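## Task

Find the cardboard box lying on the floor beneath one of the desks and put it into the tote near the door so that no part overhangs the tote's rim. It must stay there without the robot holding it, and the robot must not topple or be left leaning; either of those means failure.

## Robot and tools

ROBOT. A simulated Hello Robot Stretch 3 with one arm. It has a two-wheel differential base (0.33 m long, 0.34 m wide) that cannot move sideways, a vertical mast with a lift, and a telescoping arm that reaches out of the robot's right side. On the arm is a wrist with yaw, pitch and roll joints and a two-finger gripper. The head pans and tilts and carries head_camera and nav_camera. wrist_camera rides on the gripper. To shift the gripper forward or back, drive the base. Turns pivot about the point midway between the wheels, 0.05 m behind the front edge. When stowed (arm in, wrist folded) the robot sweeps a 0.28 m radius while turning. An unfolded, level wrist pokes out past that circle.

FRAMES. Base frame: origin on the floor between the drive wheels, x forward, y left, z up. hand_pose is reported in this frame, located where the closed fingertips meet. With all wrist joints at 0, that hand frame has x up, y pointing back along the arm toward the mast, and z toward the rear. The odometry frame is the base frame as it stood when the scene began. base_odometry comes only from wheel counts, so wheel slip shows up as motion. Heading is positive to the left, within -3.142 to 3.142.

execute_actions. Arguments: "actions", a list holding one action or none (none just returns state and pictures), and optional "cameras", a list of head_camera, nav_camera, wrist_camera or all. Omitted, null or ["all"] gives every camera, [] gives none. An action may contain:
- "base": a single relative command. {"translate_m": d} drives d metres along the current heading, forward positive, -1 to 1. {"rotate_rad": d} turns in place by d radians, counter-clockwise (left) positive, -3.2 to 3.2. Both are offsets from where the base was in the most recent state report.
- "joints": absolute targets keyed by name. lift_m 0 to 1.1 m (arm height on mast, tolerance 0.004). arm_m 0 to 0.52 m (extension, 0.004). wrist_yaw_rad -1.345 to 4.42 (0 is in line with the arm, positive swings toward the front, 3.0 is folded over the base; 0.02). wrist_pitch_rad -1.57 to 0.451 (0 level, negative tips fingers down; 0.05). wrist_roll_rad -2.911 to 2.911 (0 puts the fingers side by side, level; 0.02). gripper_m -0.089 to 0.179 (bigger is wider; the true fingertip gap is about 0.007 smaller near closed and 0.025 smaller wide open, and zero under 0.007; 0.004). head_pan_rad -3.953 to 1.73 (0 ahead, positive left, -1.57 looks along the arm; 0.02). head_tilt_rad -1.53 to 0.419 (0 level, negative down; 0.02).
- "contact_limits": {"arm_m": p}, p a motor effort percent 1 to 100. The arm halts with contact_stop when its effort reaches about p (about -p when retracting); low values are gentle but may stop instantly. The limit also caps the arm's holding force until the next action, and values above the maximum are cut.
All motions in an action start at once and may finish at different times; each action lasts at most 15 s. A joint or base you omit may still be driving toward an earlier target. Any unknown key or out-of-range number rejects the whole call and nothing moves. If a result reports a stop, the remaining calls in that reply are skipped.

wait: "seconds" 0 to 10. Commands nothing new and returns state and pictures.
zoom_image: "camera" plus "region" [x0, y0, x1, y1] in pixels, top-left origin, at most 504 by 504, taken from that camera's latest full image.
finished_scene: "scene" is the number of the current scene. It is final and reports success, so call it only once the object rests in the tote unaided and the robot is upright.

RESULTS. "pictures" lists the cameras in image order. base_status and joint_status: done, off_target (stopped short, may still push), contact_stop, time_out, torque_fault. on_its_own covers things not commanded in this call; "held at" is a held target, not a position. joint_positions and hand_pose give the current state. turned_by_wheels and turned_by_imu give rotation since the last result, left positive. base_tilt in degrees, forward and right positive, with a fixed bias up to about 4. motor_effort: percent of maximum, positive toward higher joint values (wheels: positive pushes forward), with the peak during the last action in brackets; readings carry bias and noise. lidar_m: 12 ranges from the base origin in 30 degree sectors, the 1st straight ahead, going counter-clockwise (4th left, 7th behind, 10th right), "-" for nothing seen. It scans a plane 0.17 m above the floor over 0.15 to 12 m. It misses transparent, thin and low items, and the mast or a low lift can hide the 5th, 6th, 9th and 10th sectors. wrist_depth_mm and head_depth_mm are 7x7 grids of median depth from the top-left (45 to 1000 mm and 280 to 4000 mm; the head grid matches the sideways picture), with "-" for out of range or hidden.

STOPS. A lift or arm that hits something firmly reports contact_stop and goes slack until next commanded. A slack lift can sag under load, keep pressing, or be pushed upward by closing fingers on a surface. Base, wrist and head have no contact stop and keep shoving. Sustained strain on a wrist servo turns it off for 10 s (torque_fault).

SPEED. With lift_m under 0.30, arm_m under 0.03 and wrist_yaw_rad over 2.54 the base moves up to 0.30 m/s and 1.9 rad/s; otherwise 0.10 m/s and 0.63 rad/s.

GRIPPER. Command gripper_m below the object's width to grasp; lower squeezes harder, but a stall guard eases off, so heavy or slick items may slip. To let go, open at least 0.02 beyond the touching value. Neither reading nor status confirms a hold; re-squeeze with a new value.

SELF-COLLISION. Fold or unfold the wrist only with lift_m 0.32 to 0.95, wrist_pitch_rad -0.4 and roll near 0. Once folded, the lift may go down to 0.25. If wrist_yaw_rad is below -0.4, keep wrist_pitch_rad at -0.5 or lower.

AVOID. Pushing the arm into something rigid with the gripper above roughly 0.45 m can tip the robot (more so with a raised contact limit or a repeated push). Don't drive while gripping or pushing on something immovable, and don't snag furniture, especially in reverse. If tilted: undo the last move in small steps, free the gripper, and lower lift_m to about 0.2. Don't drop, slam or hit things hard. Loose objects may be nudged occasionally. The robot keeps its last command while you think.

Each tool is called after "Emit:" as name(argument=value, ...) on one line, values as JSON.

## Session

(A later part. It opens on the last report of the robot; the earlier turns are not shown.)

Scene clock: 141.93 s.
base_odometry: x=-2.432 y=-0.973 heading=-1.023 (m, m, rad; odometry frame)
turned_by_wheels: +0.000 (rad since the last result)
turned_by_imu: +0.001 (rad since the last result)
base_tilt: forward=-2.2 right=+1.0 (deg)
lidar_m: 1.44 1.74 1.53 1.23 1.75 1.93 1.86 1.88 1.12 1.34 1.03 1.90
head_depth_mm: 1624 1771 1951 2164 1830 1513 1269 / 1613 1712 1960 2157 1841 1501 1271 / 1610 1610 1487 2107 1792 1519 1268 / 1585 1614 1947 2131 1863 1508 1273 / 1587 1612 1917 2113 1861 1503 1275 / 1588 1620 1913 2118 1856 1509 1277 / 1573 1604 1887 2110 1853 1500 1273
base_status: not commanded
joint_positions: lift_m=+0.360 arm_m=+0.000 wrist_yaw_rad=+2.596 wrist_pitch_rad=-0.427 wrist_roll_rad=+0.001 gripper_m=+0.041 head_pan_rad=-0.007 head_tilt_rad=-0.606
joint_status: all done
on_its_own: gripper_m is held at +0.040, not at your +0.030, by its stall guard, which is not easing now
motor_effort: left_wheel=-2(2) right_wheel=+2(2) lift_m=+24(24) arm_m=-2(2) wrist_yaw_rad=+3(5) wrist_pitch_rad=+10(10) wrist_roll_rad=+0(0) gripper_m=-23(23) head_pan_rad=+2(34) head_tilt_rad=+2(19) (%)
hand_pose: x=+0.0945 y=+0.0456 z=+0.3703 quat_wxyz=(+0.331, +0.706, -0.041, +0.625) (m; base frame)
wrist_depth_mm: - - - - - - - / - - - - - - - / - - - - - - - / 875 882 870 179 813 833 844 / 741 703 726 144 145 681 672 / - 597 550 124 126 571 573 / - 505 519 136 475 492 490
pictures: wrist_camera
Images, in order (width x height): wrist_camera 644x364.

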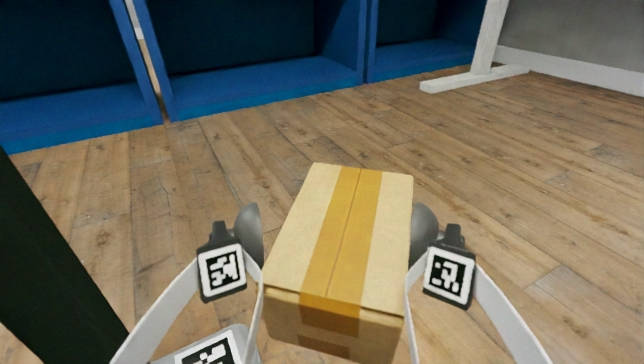

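Emit:
execute_actions(actions=[{"base": {"rotate_rad": 2.54}, "joints": {"lift_m": 0.28}}], cameras=[])

Emit:
execute_actions(actions=[{"base": {"translate_m": 1.0}}], cameras=[])

Emit:
execute_actions(actions=[{"base": {"translate_m": 0.57}}], cameras=[])

Emit:
execute_actions(actions=[{"base": {"rotate_rad": -1.018}}], cameras=["head_camera", "nav_camera"])

Scene clock: 154.90 s.
base_odometry: x=-2.432 y=-0.973 heading=+1.517 (m, m, rad; odometry frame)
turned_by_wheels: +2.540 (rad since the last result)
turned_by_imu: +2.533 (rad since the last result)
base_tilt: forward=-2.2 right=+1.0 (deg)
lidar_m: 1.98 1.86 1.89 1.12 1.34 1.03 1.75 1.44 1.73 1.54 1.23 1.50
head_depth_mm: 2393 1372 1509 1693 1742 1505 1281 / 2332 2605 2906 2304 1793 1508 1274 / 2159 2371 2665 2414 1863 1520 1273 / 2006 2192 2421 2411 1855 1511 1274 / 1856 2036 2230 2336 1865 1515 1274 / 1751 1898 2035 2212 1857 1514 1275 / 1660 1767 1917 2074 1853 1510 1280
base_status: done
joint_positions: lift_m=+0.280 arm_m=+0.000 wrist_yaw_rad=+2.597 wrist_pitch_rad=-0.427 wrist_roll_rad=+0.001 gripper_m=+0.041 head_pan_rad=-0.007 head_tilt_rad=-0.606
joint_status: all done
on_its_own: gripper_m is held at +0.040, not at your +0.030, by its stall guard, which is not easing now
motor_effort: left_wheel=-2(8) right_wheel=+3(14) lift_m=+17(23) arm_m=-2(2) wrist_yaw_rad=+3(3) wrist_pitch_rad=+10(10) wrist_roll_rad=+0(0) gripper_m=-24(23) head_pan_rad=+2(3) head_tilt_rad=+3(3) (%)
hand_pose: x=+0.0944 y=+0.0456 z=+0.2907 quat_wxyz=(+0.331, +0.706, -0.041, +0.625) (m; base frame)
wrist_depth_mm: - - - - - - - / - - - - - - - / - 998 966 962 942 922 914 / 747 745 721 179 679 702 697 / 615 590 606 144 145 572 567 / - 502 - 124 125 481 474 / - - - 136 400 409 411
pictures: none
No camera images: the call's "cameras" was empty. Leave "cameras" out to get every camera's image.

Scene clock: 160.00 s.
base_odometry: x=-2.378 y=+0.026 heading=+1.516 (m, m, rad; odometry frame)
turned_by_wheels: +0.000 (rad since the last result)
turned_by_imu: +0.006 (rad since the last result)
base_tilt: forward=-2.2 right=+0.9 (deg)
lidar_m: 1.11 1.04 1.06 1.37 1.45 1.94 1.97 2.30 1.03 1.04 0.67 1.62
head_depth_mm: 1414 1589 1811 2067 1860 1524 1277 / 1296 1428 1615 1854 1862 1514 1279 / 1196 1304 1467 1649 1785 1499 1279 / 1112 1216 1339 1502 1695 1514 1272 / 1034 1122 1234 1356 1540 1512 1277 / 970 1045 1139 1244 1381 1466 1274 / 913 981 1063 1160 1265 1398 1276
base_status: done
joint_positions: lift_m=+0.280 arm_m=+0.000 wrist_yaw_rad=+2.597 wrist_pitch_rad=-0.427 wrist_roll_rad=+0.001 gripper_m=+0.041 head_pan_rad=-0.007 head_tilt_rad=-0.605
joint_status: not commanded
on_its_own: gripper_m is held at +0.040, not at your +0.030, by its stall guard, which is not easing now
motor_effort: left_wheel=-2(6) right_wheel=+3(10) lift_m=+17(18) arm_m=-2(2) wrist_yaw_rad=+2(3) wrist_pitch_rad=+10(10) wrist_roll_rad=+0(0) gripper_m=-24(22) head_pan_rad=+3(2) head_tilt_rad=+2(1) (%)
hand_pose: x=+0.0943 y=+0.0457 z=+0.2907 quat_wxyz=(+0.331, +0.706, -0.041, +0.625) (m; base frame)
wrist_depth_mm: - - - - 917 842 758 / - - - - - 890 807 / - 995 969 965 942 917 834 / 754 741 725 179 685 701 704 / 613 587 613 144 145 570 567 / - 506 - 123 126 474 478 / - - - 136 396 411 412
pictures: none
No camera images: the call's "cameras" was empty. Leave "cameras" out to get every camera's image.

Scene clock: 163.47 s.
base_odometry: x=-2.347 y=+0.595 heading=+1.516 (m, m, rad; odometry frame)
turned_by_wheels: +0.000 (rad since the last result)
turned_by_imu: +0.004 (rad since the last result)
base_tilt: forward=-2.2 right=+0.9 (deg)
lidar_m: 0.61 0.58 0.59 0.76 1.74 1.85 2.52 2.23 0.52 0.51 2.52 0.90
head_depth_mm: 755 850 968 1130 1360 1461 1272 / 692 775 870 1000 1166 1396 1274 / 641 704 786 886 1021 1196 1272 / 595 650 714 798 906 1040 1195 / 554 601 660 727 815 925 1067 / 518 561 609 670 743 832 947 / 489 526 568 620 683 756 847
base_status: done
joint_positions: lift_m=+0.280 arm_m=+0.000 wrist_yaw_rad=+2.597 wrist_pitch_rad=-0.427 wrist_roll_rad=+0.001 gripper_m=+0.041 head_pan_rad=-0.007 head_tilt_rad=-0.605
joint_status: not commanded
on_its_own: gripper_m is held at +0.040, not at your +0.030, by its stall guard, which is not easing now
motor_effort: left_wheel=-2(7) right_wheel=+3(11) lift_m=+17(18) arm_m=-2(2) wrist_yaw_rad=+1(2) wrist_pitch_rad=+10(10) wrist_roll_rad=+0(0) gripper_m=-23(24) head_pan_rad=+2(2) head_tilt_rad=+2(2) (%)
hand_pose: x=+0.0943 y=+0.0457 z=+0.2907 quat_wxyz=(+0.331, +0.706, -0.041, +0.625) (m; base frame)
wrist_depth_mm: - 835 697 595 523 465 418 / - 931 770 660 565 497 451 / - 945 846 721 620 550 483 / 743 727 732 180 639 582 507 / 614 597 608 144 145 572 536 / - 508 - 124 126 473 472 / - - - 136 398 411 410
pictures: none
No camera images: the call's "cameras" was empty. Leave "cameras" out to get every camera's image.

Scene clock: 165.43 s.
base_odometry: x=-2.347 y=+0.595 heading=+0.498 (m, m, rad; odometry frame)
turned_by_wheels: -1.018 (rad since the last result)
turned_by_imu: -1.014 (rad since the last result)
base_tilt: forward=-2.2 right=+0.9 (deg)
lidar_m: 2.53 0.86 0.61 0.58 0.59 0.78 1.94 1.85 2.52 2.22 0.51 0.52
head_depth_mm: 2215 2418 2649 2140 953 982 1017 / 2198 2387 2632 2388 1857 1511 1252 / 2163 2376 2640 2407 1857 1510 1270 / 2138 2359 2583 2365 1857 1514 1272 / 2129 2305 2562 2307 1856 1510 1269 / 2104 2318 2506 2403 1849 1505 1267 / 2078 2276 2460 2278 1866 1510 1273
base_status: done
joint_positions: lift_m=+0.280 arm_m=+0.000 wrist_yaw_rad=+2.597 wrist_pitch_rad=-0.427 wrist_roll_rad=+0.001 gripper_m=+0.041 head_pan_rad=-0.007 head_tilt_rad=-0.605
joint_status: not commanded
on_its_own: gripper_m is held at +0.040, not at your +0.030, by its stall guard, which is not easing now
motor_effort: left_wheel=+1(6) right_wheel=-3(7) lift_m=+18(17) arm_m=-2(2) wrist_yaw_rad=+1(2) wrist_pitch_rad=+10(10) wrist_roll_rad=+0(0) gripper_m=-23(23) head_pan_rad=+2(2) head_tilt_rad=+2(2) (%)
hand_pose: x=+0.0943 y=+0.0457 z=+0.2907 quat_wxyz=(+0.331, +0.706, -0.041, +0.625) (m; base frame)
wrist_depth_mm: 457 509 576 672 800 975 - / 481 539 638 741 897 - - / 517 584 672 795 898 904 930 / 552 615 691 179 682 712 699 / 581 592 605 144 145 568 571 / - 504 - 124 126 476 469 / - - - 136 393 408 410
pictures: head_camera (sideways: a quarter turn clockwise sets it upright), nav_camera (sideways: a quarter turn counterclockwise sets it upright)
Images, in order (width x height): head_camera 896x504, nav_camera 672x504.

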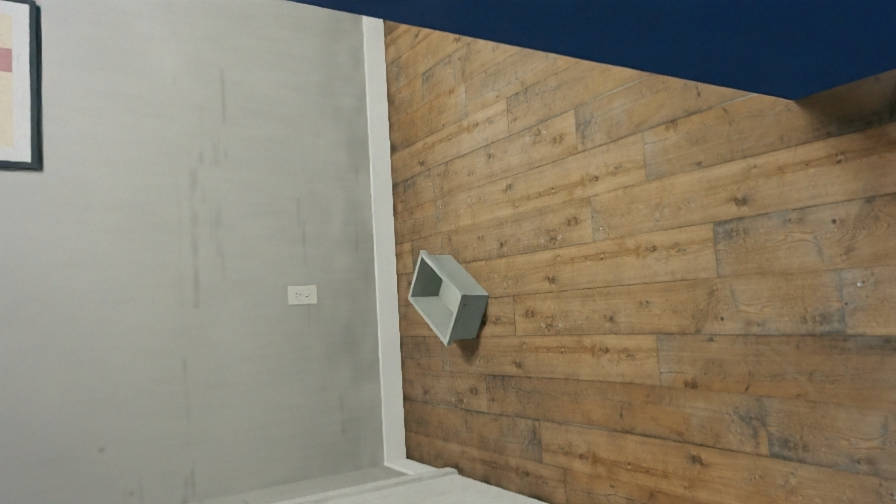

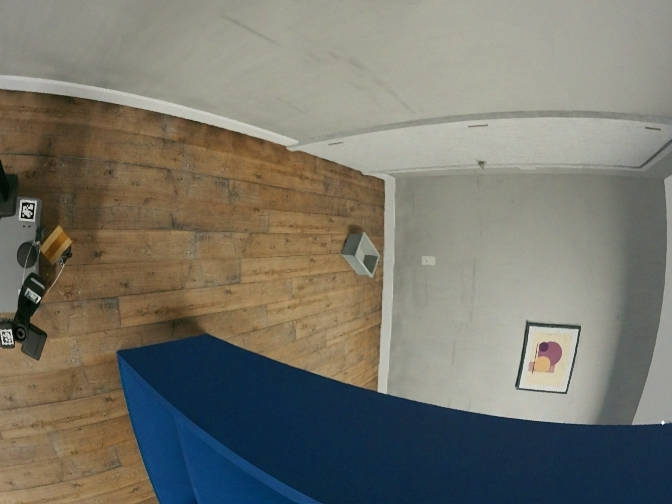

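Emit:
execute_actions(actions=[{"base": {"translate_m": 1.0}, "joints": {"head_tilt_rad": -0.8}}], cameras=["head_camera", "nav_camera"])

Scene clock: 179.40 s.
base_odometry: x=-1.469 y=+1.073 heading=+0.499 (m, m, rad; odometry frame)
turned_by_wheels: +0.000 (rad since the last result)
turned_by_imu: +0.007 (rad since the last result)
base_tilt: forward=-2.2 right=+0.9 (deg)
lidar_m: 1.53 0.89 0.65 0.62 0.64 0.84 2.11 0.50 0.40 0.67 2.26 1.61
head_depth_mm: 1371 1550 1767 1878 1569 1339 1174 / 1347 1511 1765 1879 1553 1336 1172 / 1342 1503 1738 1879 1565 1341 1168 / 1323 1491 1716 1870 1524 1336 1175 / 1310 1482 1690 1862 1502 1332 1171 / 1300 1458 1668 1817 1550 1341 1164 / 1290 1456 1651 1818 1550 1334 1165
base_status: done
joint_positions: lift_m=+0.280 arm_m=+0.000 wrist_yaw_rad=+2.597 wrist_pitch_rad=-0.427 wrist_roll_rad=+0.001 gripper_m=+0.041 head_pan_rad=-0.007 head_tilt_rad=-0.791
joint_status: all done
on_its_own: gripper_m is held at +0.040, not at your +0.030, by its stall guard, which is not easing now
motor_effort: left_wheel=+0(6) right_wheel=-1(7) lift_m=+18(17) arm_m=-2(2) wrist_yaw_rad=+2(2) wrist_pitch_rad=+10(10) wrist_roll_rad=+0(0) gripper_m=-23(24) head_pan_rad=+2(2) head_tilt_rad=-3(14) (%)
hand_pose: x=+0.0943 y=+0.0457 z=+0.2907 quat_wxyz=(+0.331, +0.706, -0.041, +0.625) (m; base frame)
wrist_depth_mm: 483 545 619 693 824 - - / 514 578 665 761 910 - - / 547 626 715 836 934 948 923 / 581 656 729 180 682 718 695 / 607 590 609 144 145 571 567 / - 507 - 124 126 479 476 / - - - 136 398 414 408
pictures: head_camera (sideways: a quarter turn clockwise sets it upright), nav_camera (sideways: a quarter turn counterclockwise sets it upright)
Images, in order (width x height): head_camera 896x504, nav_camera 672x504.

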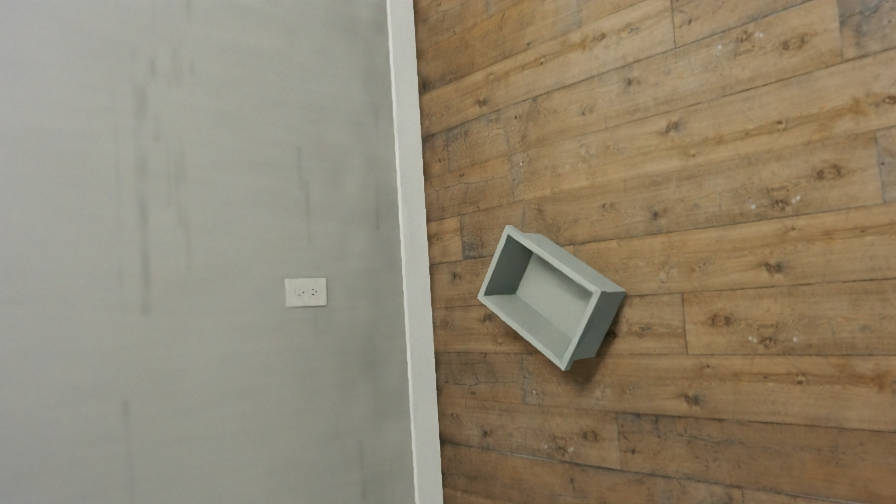

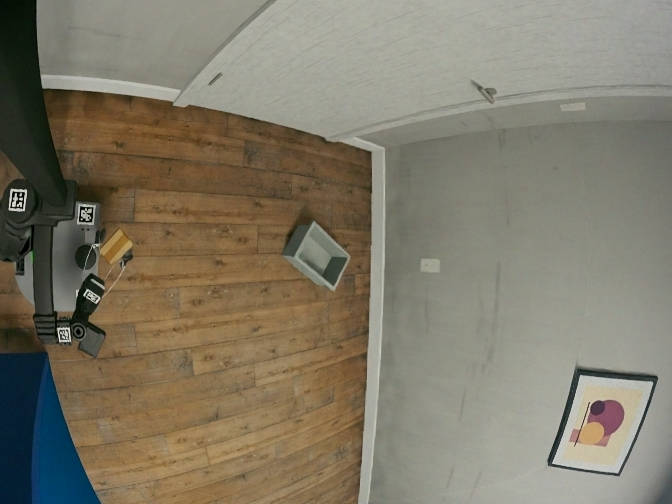

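Emit:
execute_actions(actions=[{"base": {"rotate_rad": 0.405}}], cameras=[])

Emit:
execute_actions(actions=[{"base": {"translate_m": 0.457}}], cameras=[])

Emit:
execute_actions(actions=[{"base": {"rotate_rad": 1.166}, "joints": {"head_pan_rad": -1.57, "head_tilt_rad": -1.0}}], cameras=[])

Emit:
execute_actions(actions=[{"joints": {"lift_m": 0.36}}], cameras=[])

Emit:
execute_actions(actions=[{"joints": {"wrist_yaw_rad": -0.35}}], cameras=["head_camera", "wrist_camera"])

Scene clock: 202.50 s.
base_odometry: x=-1.469 y=+1.073 heading=+0.903 (m, m, rad; odometry frame)
turned_by_wheels: +0.405 (rad since the last result)
turned_by_imu: +0.405 (rad since the last result)
base_tilt: forward=-2.2 right=+0.9 (deg)
lidar_m: 1.03 0.66 0.62 0.62 0.77 1.52 0.59 0.39 0.48 2.64 1.68 1.53
head_depth_mm: 1269 1421 1602 1788 1533 1334 1176 / 1304 1463 1661 1824 1561 1340 1173 / 1343 1506 1719 1845 1530 1338 1171 / 1391 1560 1772 1865 1553 1340 1164 / 1367 1516 1695 1761 1558 1339 1164 / 1084 1170 1279 1401 1480 1326 1165 / 926 981 1053 1128 1227 1288 1168
base_status: done
joint_positions: lift_m=+0.280 arm_m=+0.000 wrist_yaw_rad=+2.597 wrist_pitch_rad=-0.427 wrist_roll_rad=+0.001 gripper_m=+0.041 head_pan_rad=-0.007 head_tilt_rad=-0.791
joint_status: not commanded
on_its_own: gripper_m is held at +0.040, not at your +0.030, by its stall guard, which is not easing now
motor_effort: left_wheel=-1(6) right_wheel=+2(12) lift_m=+18(17) arm_m=-2(2) wrist_yaw_rad=+1(2) wrist_pitch_rad=+10(10) wrist_roll_rad=+0(0) gripper_m=-24(24) head_pan_rad=+2(3) head_tilt_rad=-3(2) (%)
hand_pose: x=+0.0943 y=+0.0457 z=+0.2907 quat_wxyz=(+0.331, +0.706, -0.041, +0.625) (m; base frame)
wrist_depth_mm: 548 559 592 603 611 631 663 / 590 617 631 657 655 691 727 / 646 672 696 723 742 767 822 / 687 700 736 179 678 696 695 / 618 595 609 144 145 563 567 / - 510 - 124 126 482 474 / - - - 136 396 413 410
pictures: none
No camera images: the call's "cameras" was empty. Leave "cameras" out to get every camera's image.

Scene clock: 205.77 s.
base_odometry: x=-1.186 y=+1.432 heading=+0.903 (m, m, rad; odometry frame)
turned_by_wheels: +0.000 (rad since the last result)
turned_by_imu: +0.003 (rad since the last result)
base_tilt: forward=-2.2 right=+0.9 (deg)
lidar_m: 0.75 0.48 0.44 0.43 0.57 1.13 0.86 0.80 1.53 1.89 1.22 1.11
head_depth_mm: 913 1012 1142 1325 1497 1281 1169 / 935 1043 1189 1364 1534 1344 1131 / 962 1079 1232 1423 1559 1338 1166 / 987 1116 1271 1494 1562 1326 1167 / 988 1096 1224 1393 1479 1332 1165 / 831 881 911 1006 1119 1248 1169 / 665 710 739 822 878 964 1056
base_status: done
joint_positions: lift_m=+0.280 arm_m=+0.000 wrist_yaw_rad=+2.597 wrist_pitch_rad=-0.427 wrist_roll_rad=+0.001 gripper_m=+0.041 head_pan_rad=-0.007 head_tilt_rad=-0.791
joint_status: not commanded
on_its_own: gripper_m is held at +0.040, not at your +0.030, by its stall guard, which is not easing now
motor_effort: left_wheel=-2(7) right_wheel=+3(10) lift_m=+18(17) arm_m=-2(2) wrist_yaw_rad=+2(2) wrist_pitch_rad=+10(10) wrist_roll_rad=+0(0) gripper_m=-23(23) head_pan_rad=+2(2) head_tilt_rad=-2(2) (%)
hand_pose: x=+0.0943 y=+0.0457 z=+0.2907 quat_wxyz=(+0.331, +0.706, -0.041, +0.625) (m; base frame)
wrist_depth_mm: 417 413 423 441 454 474 490 / 448 457 459 483 497 524 539 / 491 501 508 525 552 581 609 / 536 552 562 179 600 640 670 / 575 585 579 144 145 570 569 / - 504 - 124 126 480 479 / - - - 136 399 415 412
pictures: none
No camera images: the call's "cameras" was empty. Leave "cameras" out to get every camera's image.

Scene clock: 207.83 s.
base_odometry: x=-1.186 y=+1.432 heading=+2.069 (m, m, rad; odometry frame)
turned_by_wheels: +1.166 (rad since the last result)
turned_by_imu: +1.162 (rad since the last result)
base_tilt: forward=-2.2 right=+1.0 (deg)
lidar_m: 0.43 0.44 0.62 1.52 0.80 0.84 2.07 1.65 1.16 1.11 0.65 0.46
head_depth_mm: 1052 1236 1507 1586 1390 1240 1114 / 1043 1218 1468 1568 1368 1233 1134 / 1030 1216 1453 1563 1380 1241 - / 1026 1199 1440 1572 1348 1222 - / 1014 1186 1423 1558 1378 1231 1108 / 1006 1164 1401 1553 1367 1223 1110 / 996 1162 1377 1538 1378 1222 1105
base_status: done
joint_positions: lift_m=+0.280 arm_m=+0.000 wrist_yaw_rad=+2.597 wrist_pitch_rad=-0.427 wrist_roll_rad=+0.001 gripper_m=+0.041 head_pan_rad=-1.563 head_tilt_rad=-0.988
joint_status: all done
on_its_own: gripper_m is held at +0.040, not at your +0.030, by its stall guard, which is not easing now
motor_effort: left_wheel=-2(7) right_wheel=+2(10) lift_m=+17(18) arm_m=-2(2) wrist_yaw_rad=+3(3) wrist_pitch_rad=+10(10) wrist_roll_rad=+0(0) gripper_m=-21(23) head_pan_rad=-3(33) head_tilt_rad=-4(14) (%)
hand_pose: x=+0.0943 y=+0.0457 z=+0.2907 quat_wxyz=(+0.331, +0.706, -0.041, +0.625) (m; base frame)
wrist_depth_mm: - - - 754 521 396 299 / - - - 831 555 419 310 / - 978 974 856 594 437 327 / 753 738 728 180 565 438 347 / 613 591 606 144 145 456 363 / - 508 - 123 126 463 382 / - - - 136 396 413 389
pictures: none
No camera images: the call's "cameras" was empty. Leave "cameras" out to get every camera's image.

Scene clock: 209.40 s.
base_odometry: x=-1.186 y=+1.432 heading=+2.069 (m, m, rad; odometry frame)
turned_by_wheels: +0.000 (rad since the last result)
turned_by_imu: +0.000 (rad since the last result)
base_tilt: forward=-2.2 right=+1.0 (deg)
lidar_m: 0.43 0.44 0.62 1.52 0.80 0.84 2.07 1.65 1.16 1.11 0.65 0.46
head_depth_mm: 1059 1237 1502 1591 1387 1243 1120 / 1043 1224 1478 1584 1366 1234 1138 / 1036 1205 1456 1567 1381 1233 - / 1028 1197 1440 1558 1352 1238 - / 1018 1186 1417 1557 1371 1237 1114 / 1006 1170 1404 1546 1368 1228 1111 / 996 1159 1384 1533 1363 1231 1107
base_status: not commanded
joint_positions: lift_m=+0.360 arm_m=+0.000 wrist_yaw_rad=+2.597 wrist_pitch_rad=-0.427 wrist_roll_rad=+0.001 gripper_m=+0.041 head_pan_rad=-1.563 head_tilt_rad=-0.988
joint_status: all done
on_its_own: gripper_m is held at +0.040, not at your +0.030, by its stall guard, which is not easing now
motor_effort: left_wheel=-2(2) right_wheel=+2(2) lift_m=+24(24) arm_m=-2(2) wrist_yaw_rad=+2(2) wrist_pitch_rad=+10(10) wrist_roll_rad=+0(0) gripper_m=-23(23) head_pan_rad=-4(4) head_tilt_rad=-3(3) (%)
hand_pose: x=+0.0943 y=+0.0457 z=+0.3704 quat_wxyz=(+0.330, +0.706, -0.041, +0.625) (m; base frame)
wrist_depth_mm: - - - 746 523 395 298 / - - - 818 549 420 315 / - - - 907 596 442 332 / 899 879 861 179 575 434 350 / 730 701 727 144 145 455 362 / - 604 547 123 126 472 383 / - 504 519 136 472 475 399
pictures: none
No camera images: the call's "cameras" was empty. Leave "cameras" out to get every camera's image.

Scene clock: 211.90 s.
base_odometry: x=-1.186 y=+1.432 heading=+2.069 (m, m, rad; odometry frame)
turned_by_wheels: +0.000 (rad since the last result)
turned_by_imu: +0.001 (rad since the last result)
base_tilt: forward=-2.2 right=+1.0 (deg)
lidar_m: 0.43 0.44 0.62 1.52 0.80 0.84 2.08 1.65 1.16 1.11 0.65 0.46
head_depth_mm: 1055 1238 1504 1578 1383 1238 1125 / 1039 1221 1477 1580 1360 1233 1129 / 1035 1214 1453 1586 1375 1198 - / 1023 1190 1430 1572 1351 1247 - / 1012 1185 1420 1568 1374 1227 1115 / 1009 1173 1400 1554 1375 1232 1107 / 998 1157 1386 1545 1372 1227 1112
base_status: not commanded
joint_positions: lift_m=+0.360 arm_m=+0.000 wrist_yaw_rad=-0.346 wrist_pitch_rad=-0.427 wrist_roll_rad=+0.001 gripper_m=+0.041 head_pan_rad=-1.563 head_tilt_rad=-0.988
joint_status: all done
on_its_own: gripper_m is held at +0.040, not at your +0.030, by its stall guard, which is not easing now
motor_effort: left_wheel=-3(3) right_wheel=+2(2) lift_m=+24(23) arm_m=-2(2) wrist_yaw_rad=-2(4) wrist_pitch_rad=+10(10) wrist_roll_rad=+0(0) gripper_m=-24(24) head_pan_rad=-4(3) head_tilt_rad=-3(3) (%)
hand_pose: x=-0.0973 y=-0.3551 z=+0.3704 quat_wxyz=(+0.655, +0.029, -0.707, -0.267) (m; base frame)
wrist_depth_mm: 645 699 767 824 925 - - / 693 748 817 913 - - - / 739 814 883 - - - - / 796 837 864 180 819 848 835 / 716 698 699 144 145 690 677 / 591 595 425 124 126 570 569 / 507 504 488 136 477 491 487
pictures: head_camera (sideways: a quarter turn clockwise sets it upright), wrist_camera
Images, in order (width x height): head_camera 896x504, wrist_camera 644x364.

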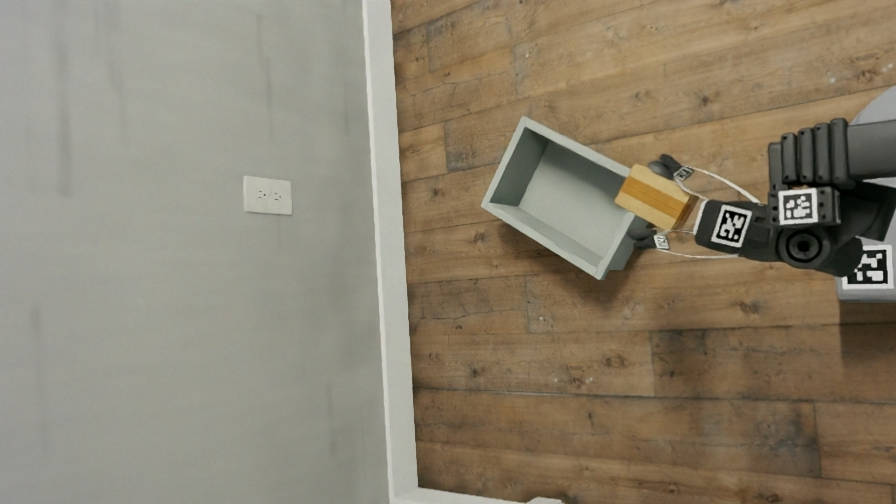

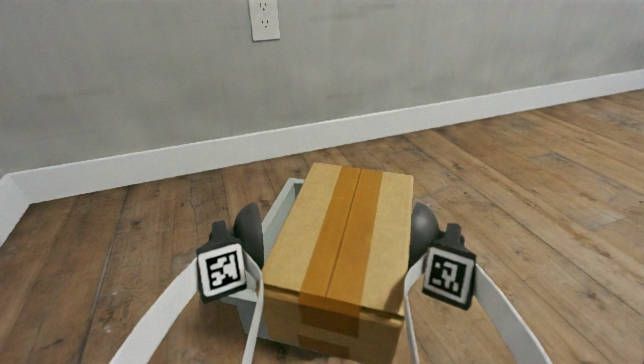

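Emit:
execute_actions(actions=[{"joints": {"wrist_yaw_rad": -0.6, "arm_m": 0.285, "wrist_pitch_rad": -0.5, "lift_m": 0.2}}], cameras=["head_camera", "wrist_camera"])

Scene clock: 223.07 s.
base_odometry: x=-1.186 y=+1.432 heading=+2.069 (m, m, rad; odometry frame)
turned_by_wheels: +0.000 (rad since the last result)
turned_by_imu: +0.002 (rad since the last result)
base_tilt: forward=-2.2 right=+1.0 (deg)
lidar_m: 0.43 0.44 0.62 1.52 0.80 0.84 2.08 1.65 0.59 0.56 0.65 0.46
head_depth_mm: 1057 1239 1490 1583 1388 1236 1114 / 1039 1226 1480 1570 1360 1229 1130 / 1033 1205 1457 1577 1344 1236 - / 1026 1199 1440 1566 1402 1219 1134 / 1021 1179 1420 1566 1373 1224 1110 / 1008 1172 1404 1565 1365 1223 1104 / 992 1158 1376 1541 1376 1222 1108
base_status: not commanded
joint_positions: lift_m=+0.200 arm_m=+0.285 wrist_yaw_rad=-0.598 wrist_pitch_rad=-0.518 wrist_roll_rad=+0.001 gripper_m=+0.041 head_pan_rad=-1.563 head_tilt_rad=-0.988
joint_status: all done
on_its_own: gripper_m is held at +0.040, not at your +0.030, by its stall guard, which is not easing now
motor_effort: left_wheel=-2(2) right_wheel=+2(2) lift_m=+17(20) arm_m=+2(2) wrist_yaw_rad=-1(4) wrist_pitch_rad=+6(10) wrist_roll_rad=+0(0) gripper_m=-23(24) head_pan_rad=-4(3) head_tilt_rad=-4(3) (%)
hand_pose: x=-0.1401 y=-0.6038 z=+0.1910 quat_wxyz=(+0.600, -0.028, -0.707, -0.375) (m; base frame)
wrist_depth_mm: 429 486 560 664 815 - - / 456 520 600 714 815 815 790 / 485 547 601 630 622 615 603 / 495 506 487 179 325 494 488 / 424 421 407 144 145 410 403 / 365 362 212 124 126 349 351 / 317 316 221 136 231 205 305
pictures: head_camera (sideways: a quarter turn clockwise sets it upright), wrist_camera
Images, in order (width x height): head_camera 896x504, wrist_camera 644x364.

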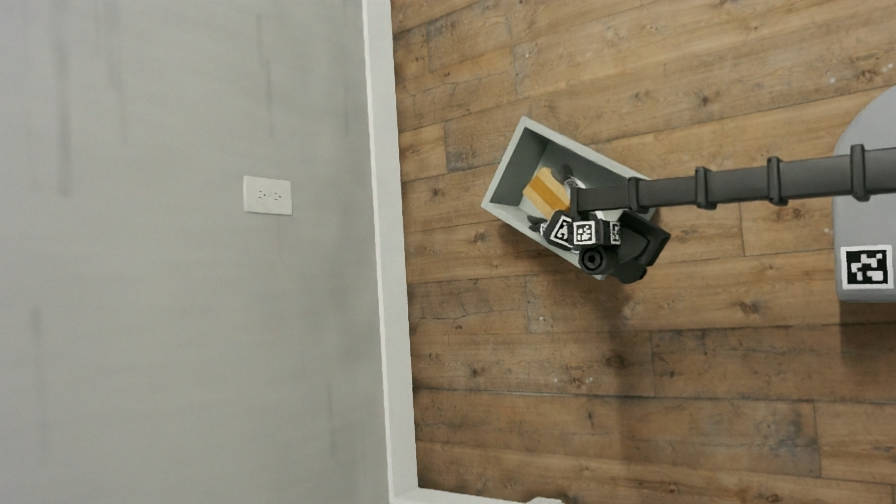

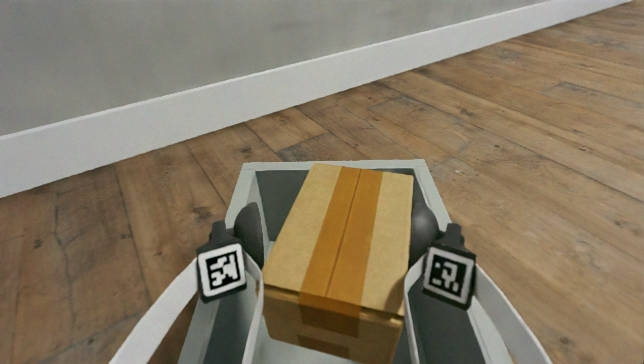

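Emit:
execute_actions(actions=[{"joints": {"lift_m": 0.1}}], cameras=["wrist_camera"])

Scene clock: 227.50 s.
base_odometry: x=-1.186 y=+1.432 heading=+2.069 (m, m, rad; odometry frame)
turned_by_wheels: +0.000 (rad since the last result)
turned_by_imu: +0.001 (rad since the last result)
base_tilt: forward=-2.2 right=+1.0 (deg)
lidar_m: 0.43 0.44 0.62 1.52 0.80 0.84 2.07 1.65 1.17 1.10 0.65 0.46
head_depth_mm: 1052 1232 1500 1585 1383 1233 1119 / 1040 1225 1483 1571 1364 1237 1128 / 1032 1210 1451 1570 1346 1238 1149 / 1017 1193 1437 1564 1373 1210 1134 / 1017 1185 1425 1568 1379 1225 1112 / 1006 1172 1398 1567 1370 1228 1106 / 1000 1162 1374 1535 1364 1222 1109
base_status: not commanded
joint_positions: lift_m=+0.100 arm_m=+0.285 wrist_yaw_rad=-0.598 wrist_pitch_rad=-0.518 wrist_roll_rad=+0.001 gripper_m=+0.041 head_pan_rad=-1.563 head_tilt_rad=-0.988
joint_status: all done
on_its_own: gripper_m is held at +0.040, not at your +0.030, by its stall guard, which is not easing now
motor_effort: left_wheel=-3(2) right_wheel=+2(3) lift_m=+17(20) arm_m=+2(2) wrist_yaw_rad=-1(1) wrist_pitch_rad=+6(6) wrist_roll_rad=+0(0) gripper_m=-24(24) head_pan_rad=-4(3) head_tilt_rad=-4(3) (%)
hand_pose: x=-0.1401 y=-0.6038 z=+0.0910 quat_wxyz=(+0.600, -0.028, -0.707, -0.375) (m; base frame)
wrist_depth_mm: 429 486 551 653 754 825 822 / 450 506 545 277 277 561 545 / 446 443 247 301 284 384 413 / 353 336 243 180 250 171 334 / 295 143 190 144 145 159 270 / 250 122 179 124 126 149 115 / 104 115 203 136 202 174 106
pictures: wrist_camera
Images, in order (width x height): wrist_camera 644x364.

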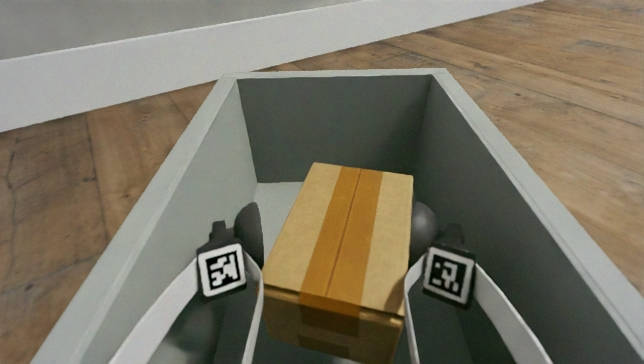

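Emit:
execute_actions(actions=[{"joints": {"lift_m": 0.07}}], cameras=[])

Emit:
execute_actions(actions=[{"joints": {"gripper_m": 0.105}}], cameras=["wrist_camera"])

Emit:
execute_actions(actions=[{"joints": {"lift_m": 0.3}}], cameras=["wrist_camera"])

Emit:
execute_actions(actions=[{"joints": {"arm_m": 0.0}}], cameras=["head_camera"])

Scene clock: 234.70 s.
base_odometry: x=-1.186 y=+1.432 heading=+2.069 (m, m, rad; odometry frame)
turned_by_wheels: +0.000 (rad since the last result)
turned_by_imu: +0.001 (rad since the last result)
base_tilt: forward=-2.2 right=+0.9 (deg)
lidar_m: 0.43 0.44 0.62 1.52 0.80 0.84 2.08 1.65 1.16 1.11 0.65 0.46
head_depth_mm: 1055 1236 1499 1582 1376 1242 1112 / 1047 1219 1472 1571 1367 1239 1132 / 1030 1205 1465 1567 1339 1226 1149 / 1024 1192 1439 1562 1354 1206 1136 / 1015 1183 1420 1551 1367 1228 1109 / 1005 1170 1403 1557 1371 1224 1109 / 998 1165 1379 1534 1368 1220 1113
base_status: not commanded
joint_positions: lift_m=+0.077 arm_m=+0.285 wrist_yaw_rad=-0.598 wrist_pitch_rad=-0.480 wrist_roll_rad=+0.001 gripper_m=+0.041 head_pan_rad=-1.563 head_tilt_rad=-0.988
joint_status: lift_m contact_stop (moved -0.023 of -0.030)
on_its_own: gripper_m is held at +0.040, not at your +0.030, by its stall guard, which is not easing now; lift_m is slack since a contact_stop, until your next command for it (your +0.070 is given up)
motor_effort: left_wheel=-2(1) right_wheel=+1(2) lift_m=+20(18) arm_m=+1(2) wrist_yaw_rad=-1(1) wrist_pitch_rad=-7(13) wrist_roll_rad=+0(0) gripper_m=-23(24) head_pan_rad=-3(4) head_tilt_rad=-4(4) (%)
hand_pose: x=-0.1432 y=-0.6083 z=+0.0762 quat_wxyz=(+0.607, -0.041, -0.706, -0.363) (m; base frame)
wrist_depth_mm: 429 480 547 649 776 910 908 / 444 499 267 266 259 571 561 / 442 440 246 291 280 185 412 / 344 151 242 180 250 159 323 / 279 123 189 144 145 159 112 / 99 119 178 123 126 149 105 / 93 114 188 136 188 174 106
pictures: none
No camera images: the call's "cameras" was empty. Leave "cameras" out to get every camera's image.

not run: a stop came earlier in this reply.

not run: a stop came earlier in this reply.

not run: a stop came earlier in this reply.

Emit:
execute_actions(actions=[{"joints": {"lift_m": 0.097, "wrist_pitch_rad": -0.5}}], cameras=[])

Emit:
execute_actions(actions=[{"joints": {"gripper_m": 0.105}}], cameras=["wrist_camera"])

Emit:
execute_actions(actions=[{"joints": {"lift_m": 0.3}}], cameras=[])

Emit:
execute_actions(actions=[{"joints": {"arm_m": 0.0}}], cameras=["head_camera"])

Scene clock: 240.57 s.
base_odometry: x=-1.186 y=+1.432 heading=+2.069 (m, m, rad; odometry frame)
turned_by_wheels: +0.000 (rad since the last result)
turned_by_imu: +0.001 (rad since the last result)
base_tilt: forward=-2.2 right=+0.9 (deg)
lidar_m: 0.43 0.44 0.62 1.52 0.80 0.84 2.07 1.65 1.17 1.11 0.65 0.46
head_depth_mm: 1049 1234 1484 1581 1381 1243 1119 / 1043 1222 1473 1567 1360 1236 1131 / 1030 1206 1464 1580 1344 1239 1152 / 1025 1194 1437 1567 1373 1218 1134 / 1017 1186 1416 1541 1374 1228 1113 / 1006 1172 1395 1561 1373 1220 1113 / 1000 1167 1399 1530 1374 1222 1108
base_status: not commanded
joint_positions: lift_m=+0.097 arm_m=+0.285 wrist_yaw_rad=-0.598 wrist_pitch_rad=-0.517 wrist_roll_rad=+0.001 gripper_m=+0.041 head_pan_rad=-1.563 head_tilt_rad=-0.988
joint_status: all done
on_its_own: gripper_m is held at +0.040, not at your +0.030, by its stall guard, which is not easing now
motor_effort: left_wheel=-2(2) right_wheel=+3(3) lift_m=+24(29) arm_m=+1(1) wrist_yaw_rad=+0(1) wrist_pitch_rad=+6(7) wrist_roll_rad=+0(0) gripper_m=-23(24) head_pan_rad=-4(4) head_tilt_rad=-3(4) (%)
hand_pose: x=-0.1402 y=-0.6040 z=+0.0879 quat_wxyz=(+0.600, -0.029, -0.707, -0.374) (m; base frame)
wrist_depth_mm: 429 480 545 655 765 827 809 / 453 502 535 275 268 553 539 / 442 438 246 295 284 374 405 / 351 321 244 181 250 171 330 / 290 138 189 144 145 160 258 / 247 119 178 124 126 149 111 / 98 114 200 136 199 175 106
pictures: none
No camera images: the call's "cameras" was empty. Leave "cameras" out to get every camera's image.

Scene clock: 241.70 s.
base_odometry: x=-1.186 y=+1.432 heading=+2.069 (m, m, rad; odometry frame)
turned_by_wheels: +0.000 (rad since the last result)
turned_by_imu: +0.000 (rad since the last result)
base_tilt: forward=-2.2 right=+1.0 (deg)
lidar_m: 0.43 0.44 0.62 1.51 0.80 0.84 2.08 1.65 1.16 1.11 0.65 0.46
head_depth_mm: 1053 1235 1489 1579 1386 1240 1122 / 1040 1223 1471 1569 1364 1227 1128 / 1032 1208 1465 1563 1376 1234 1143 / 1023 1194 1450 1566 1386 1210 1134 / 1012 1186 1427 1562 1384 1227 1110 / 1007 1168 1408 1554 1371 1226 1106 / 993 1158 1380 1521 1361 1226 1108
base_status: not commanded
joint_positions: lift_m=+0.097 arm_m=+0.285 wrist_yaw_rad=-0.598 wrist_pitch_rad=-0.517 wrist_roll_rad=+0.001 gripper_m=+0.105 head_pan_rad=-1.563 head_tilt_rad=-0.988
joint_status: all done
motor_effort: left_wheel=-2(2) right_wheel=+3(2) lift_m=+23(24) arm_m=+1(1) wrist_yaw_rad=-1(0) wrist_pitch_rad=+6(6) wrist_roll_rad=+0(0) gripper_m=+1(92) head_pan_rad=-4(4) head_tilt_rad=-3(3) (%)
hand_pose: x=-0.1402 y=-0.6040 z=+0.0879 quat_wxyz=(+0.600, -0.029, -0.707, -0.374) (m; base frame)
wrist_depth_mm: 430 479 548 649 756 838 808 / 445 511 537 275 269 549 544 / 443 438 246 296 283 379 411 / 349 332 243 322 308 170 329 / 290 138 276 279 277 149 258 / 247 115 234 183 182 140 111 / 99 136 199 160 168 174 106
pictures: wrist_camera
Images, in order (width x height): wrist_camera 644x364.

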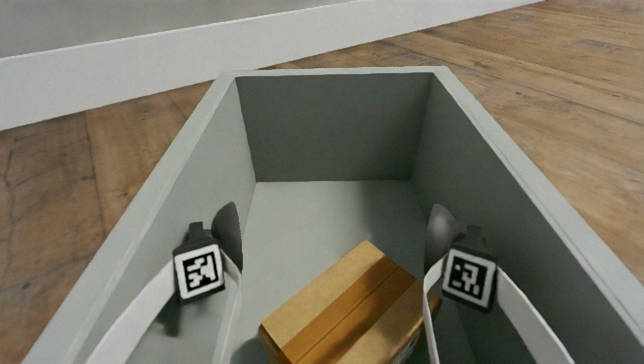

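Scene clock: 244.37 s.
base_odometry: x=-1.186 y=+1.432 heading=+2.069 (m, m, rad; odometry frame)
turned_by_wheels: +0.000 (rad since the last result)
turned_by_imu: +0.001 (rad since the last result)
base_tilt: forward=-2.2 right=+1.0 (deg)
lidar_m: 0.43 0.44 0.62 1.52 0.80 0.84 2.08 1.65 1.16 1.11 0.65 0.46
head_depth_mm: 1051 1234 1495 1581 1391 1240 1118 / 1041 1223 1464 1568 1352 1235 1134 / 1033 1210 1448 1567 1369 1239 - / 1023 1191 1442 1578 1428 1229 1136 / 1011 1179 1414 1555 1372 1231 1112 / 1007 1173 1409 1564 1378 1221 1107 / 997 1153 1387 1539 1371 1235 1102
base_status: not commanded
joint_positions: lift_m=+0.300 arm_m=+0.285 wrist_yaw_rad=-0.598 wrist_pitch_rad=-0.517 wrist_roll_rad=+0.001 gripper_m=+0.105 head_pan_rad=-1.563 head_tilt_rad=-0.988
joint_status: all done
motor_effort: left_wheel=-1(2) right_wheel=+2(2) lift_m=+23(23) arm_m=+1(1) wrist_yaw_rad=-1(1) wrist_pitch_rad=+6(6) wrist_roll_rad=+0(0) gripper_m=+0(2) head_pan_rad=-4(4) head_tilt_rad=-4(4) (%)
hand_pose: x=-0.1402 y=-0.6040 z=+0.2909 quat_wxyz=(+0.600, -0.029, -0.707, -0.374) (m; base frame)
wrist_depth_mm: 430 482 558 657 818 - - / 461 523 615 720 911 - - / 492 561 661 764 818 809 781 / 526 594 646 655 648 643 637 / 539 559 558 417 420 542 526 / 482 470 401 451 437 464 461 / 420 415 393 407 392 400 401
pictures: none
No camera images: the call's "cameras" was empty. Leave "cameras" out to get every camera's image.

Scene clock: 247.70 s.
base_odometry: x=-1.186 y=+1.432 heading=+2.069 (m, m, rad; odometry frame)
turned_by_wheels: +0.000 (rad since the last result)
turned_by_imu: +0.001 (rad since the last result)
base_tilt: forward=-2.2 right=+1.0 (deg)
lidar_m: 0.43 0.44 0.62 1.52 0.80 0.84 2.07 1.65 1.17 1.11 0.65 0.46
head_depth_mm: 1059 1238 1497 1572 1386 1241 1118 / 1045 1223 1476 1580 1366 1236 1134 / 1030 1203 1449 1563 1377 1230 - / 1029 1199 1426 1564 1360 1222 - / 1012 1182 1423 1560 1375 1231 1113 / 1003 1166 1410 1545 1364 1230 1106 / 1001 1153 1386 1541 1372 1221 1105
base_status: not commanded
joint_positions: lift_m=+0.300 arm_m=+0.000 wrist_yaw_rad=-0.598 wrist_pitch_rad=-0.517 wrist_roll_rad=+0.001 gripper_m=+0.105 head_pan_rad=-1.563 head_tilt_rad=-0.988
joint_status: all done
motor_effort: left_wheel=-1(1) right_wheel=+2(2) lift_m=+23(23) arm_m=-2(2) wrist_yaw_rad=-1(1) wrist_pitch_rad=+6(6) wrist_roll_rad=+0(0) gripper_m=+2(1) head_pan_rad=-3(4) head_tilt_rad=-3(4) (%)
hand_pose: x=-0.1402 y=-0.3194 z=+0.2909 quat_wxyz=(+0.600, -0.029, -0.707, -0.374) (m; base frame)
wrist_depth_mm: 641 713 825 964 - - - / 672 774 900 - - - - / 724 799 835 840 813 800 800 / 688 670 612 628 650 644 635 / 566 523 498 546 552 544 535 / 481 463 434 470 460 470 461 / 418 413 416 407 407 405 404
pictures: head_camera (sideways: a quarter turn clockwise sets it upright)
Images, in order (width x height): head_camera 896x504.

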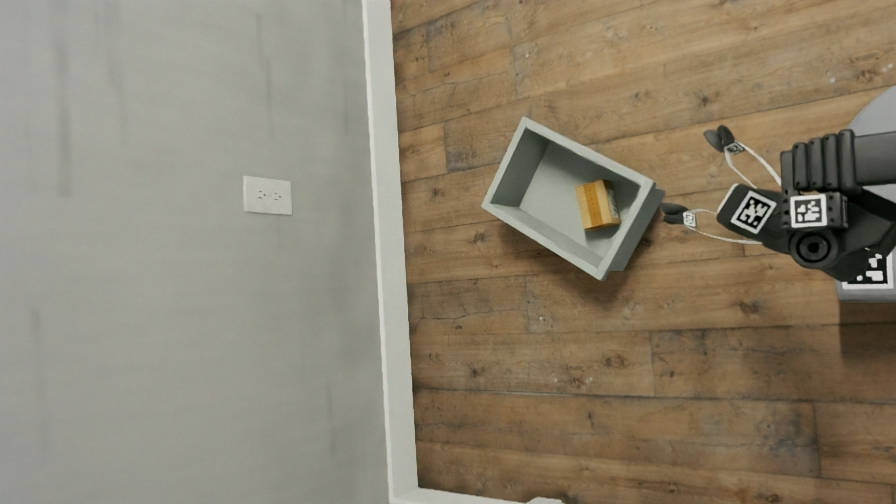

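The cardboard box is resting on the bottom of the tote, clear of the edges, so I'm ending scene 2.

Emit:
finished_scene(scene=2)

The scene is finished: the task was done.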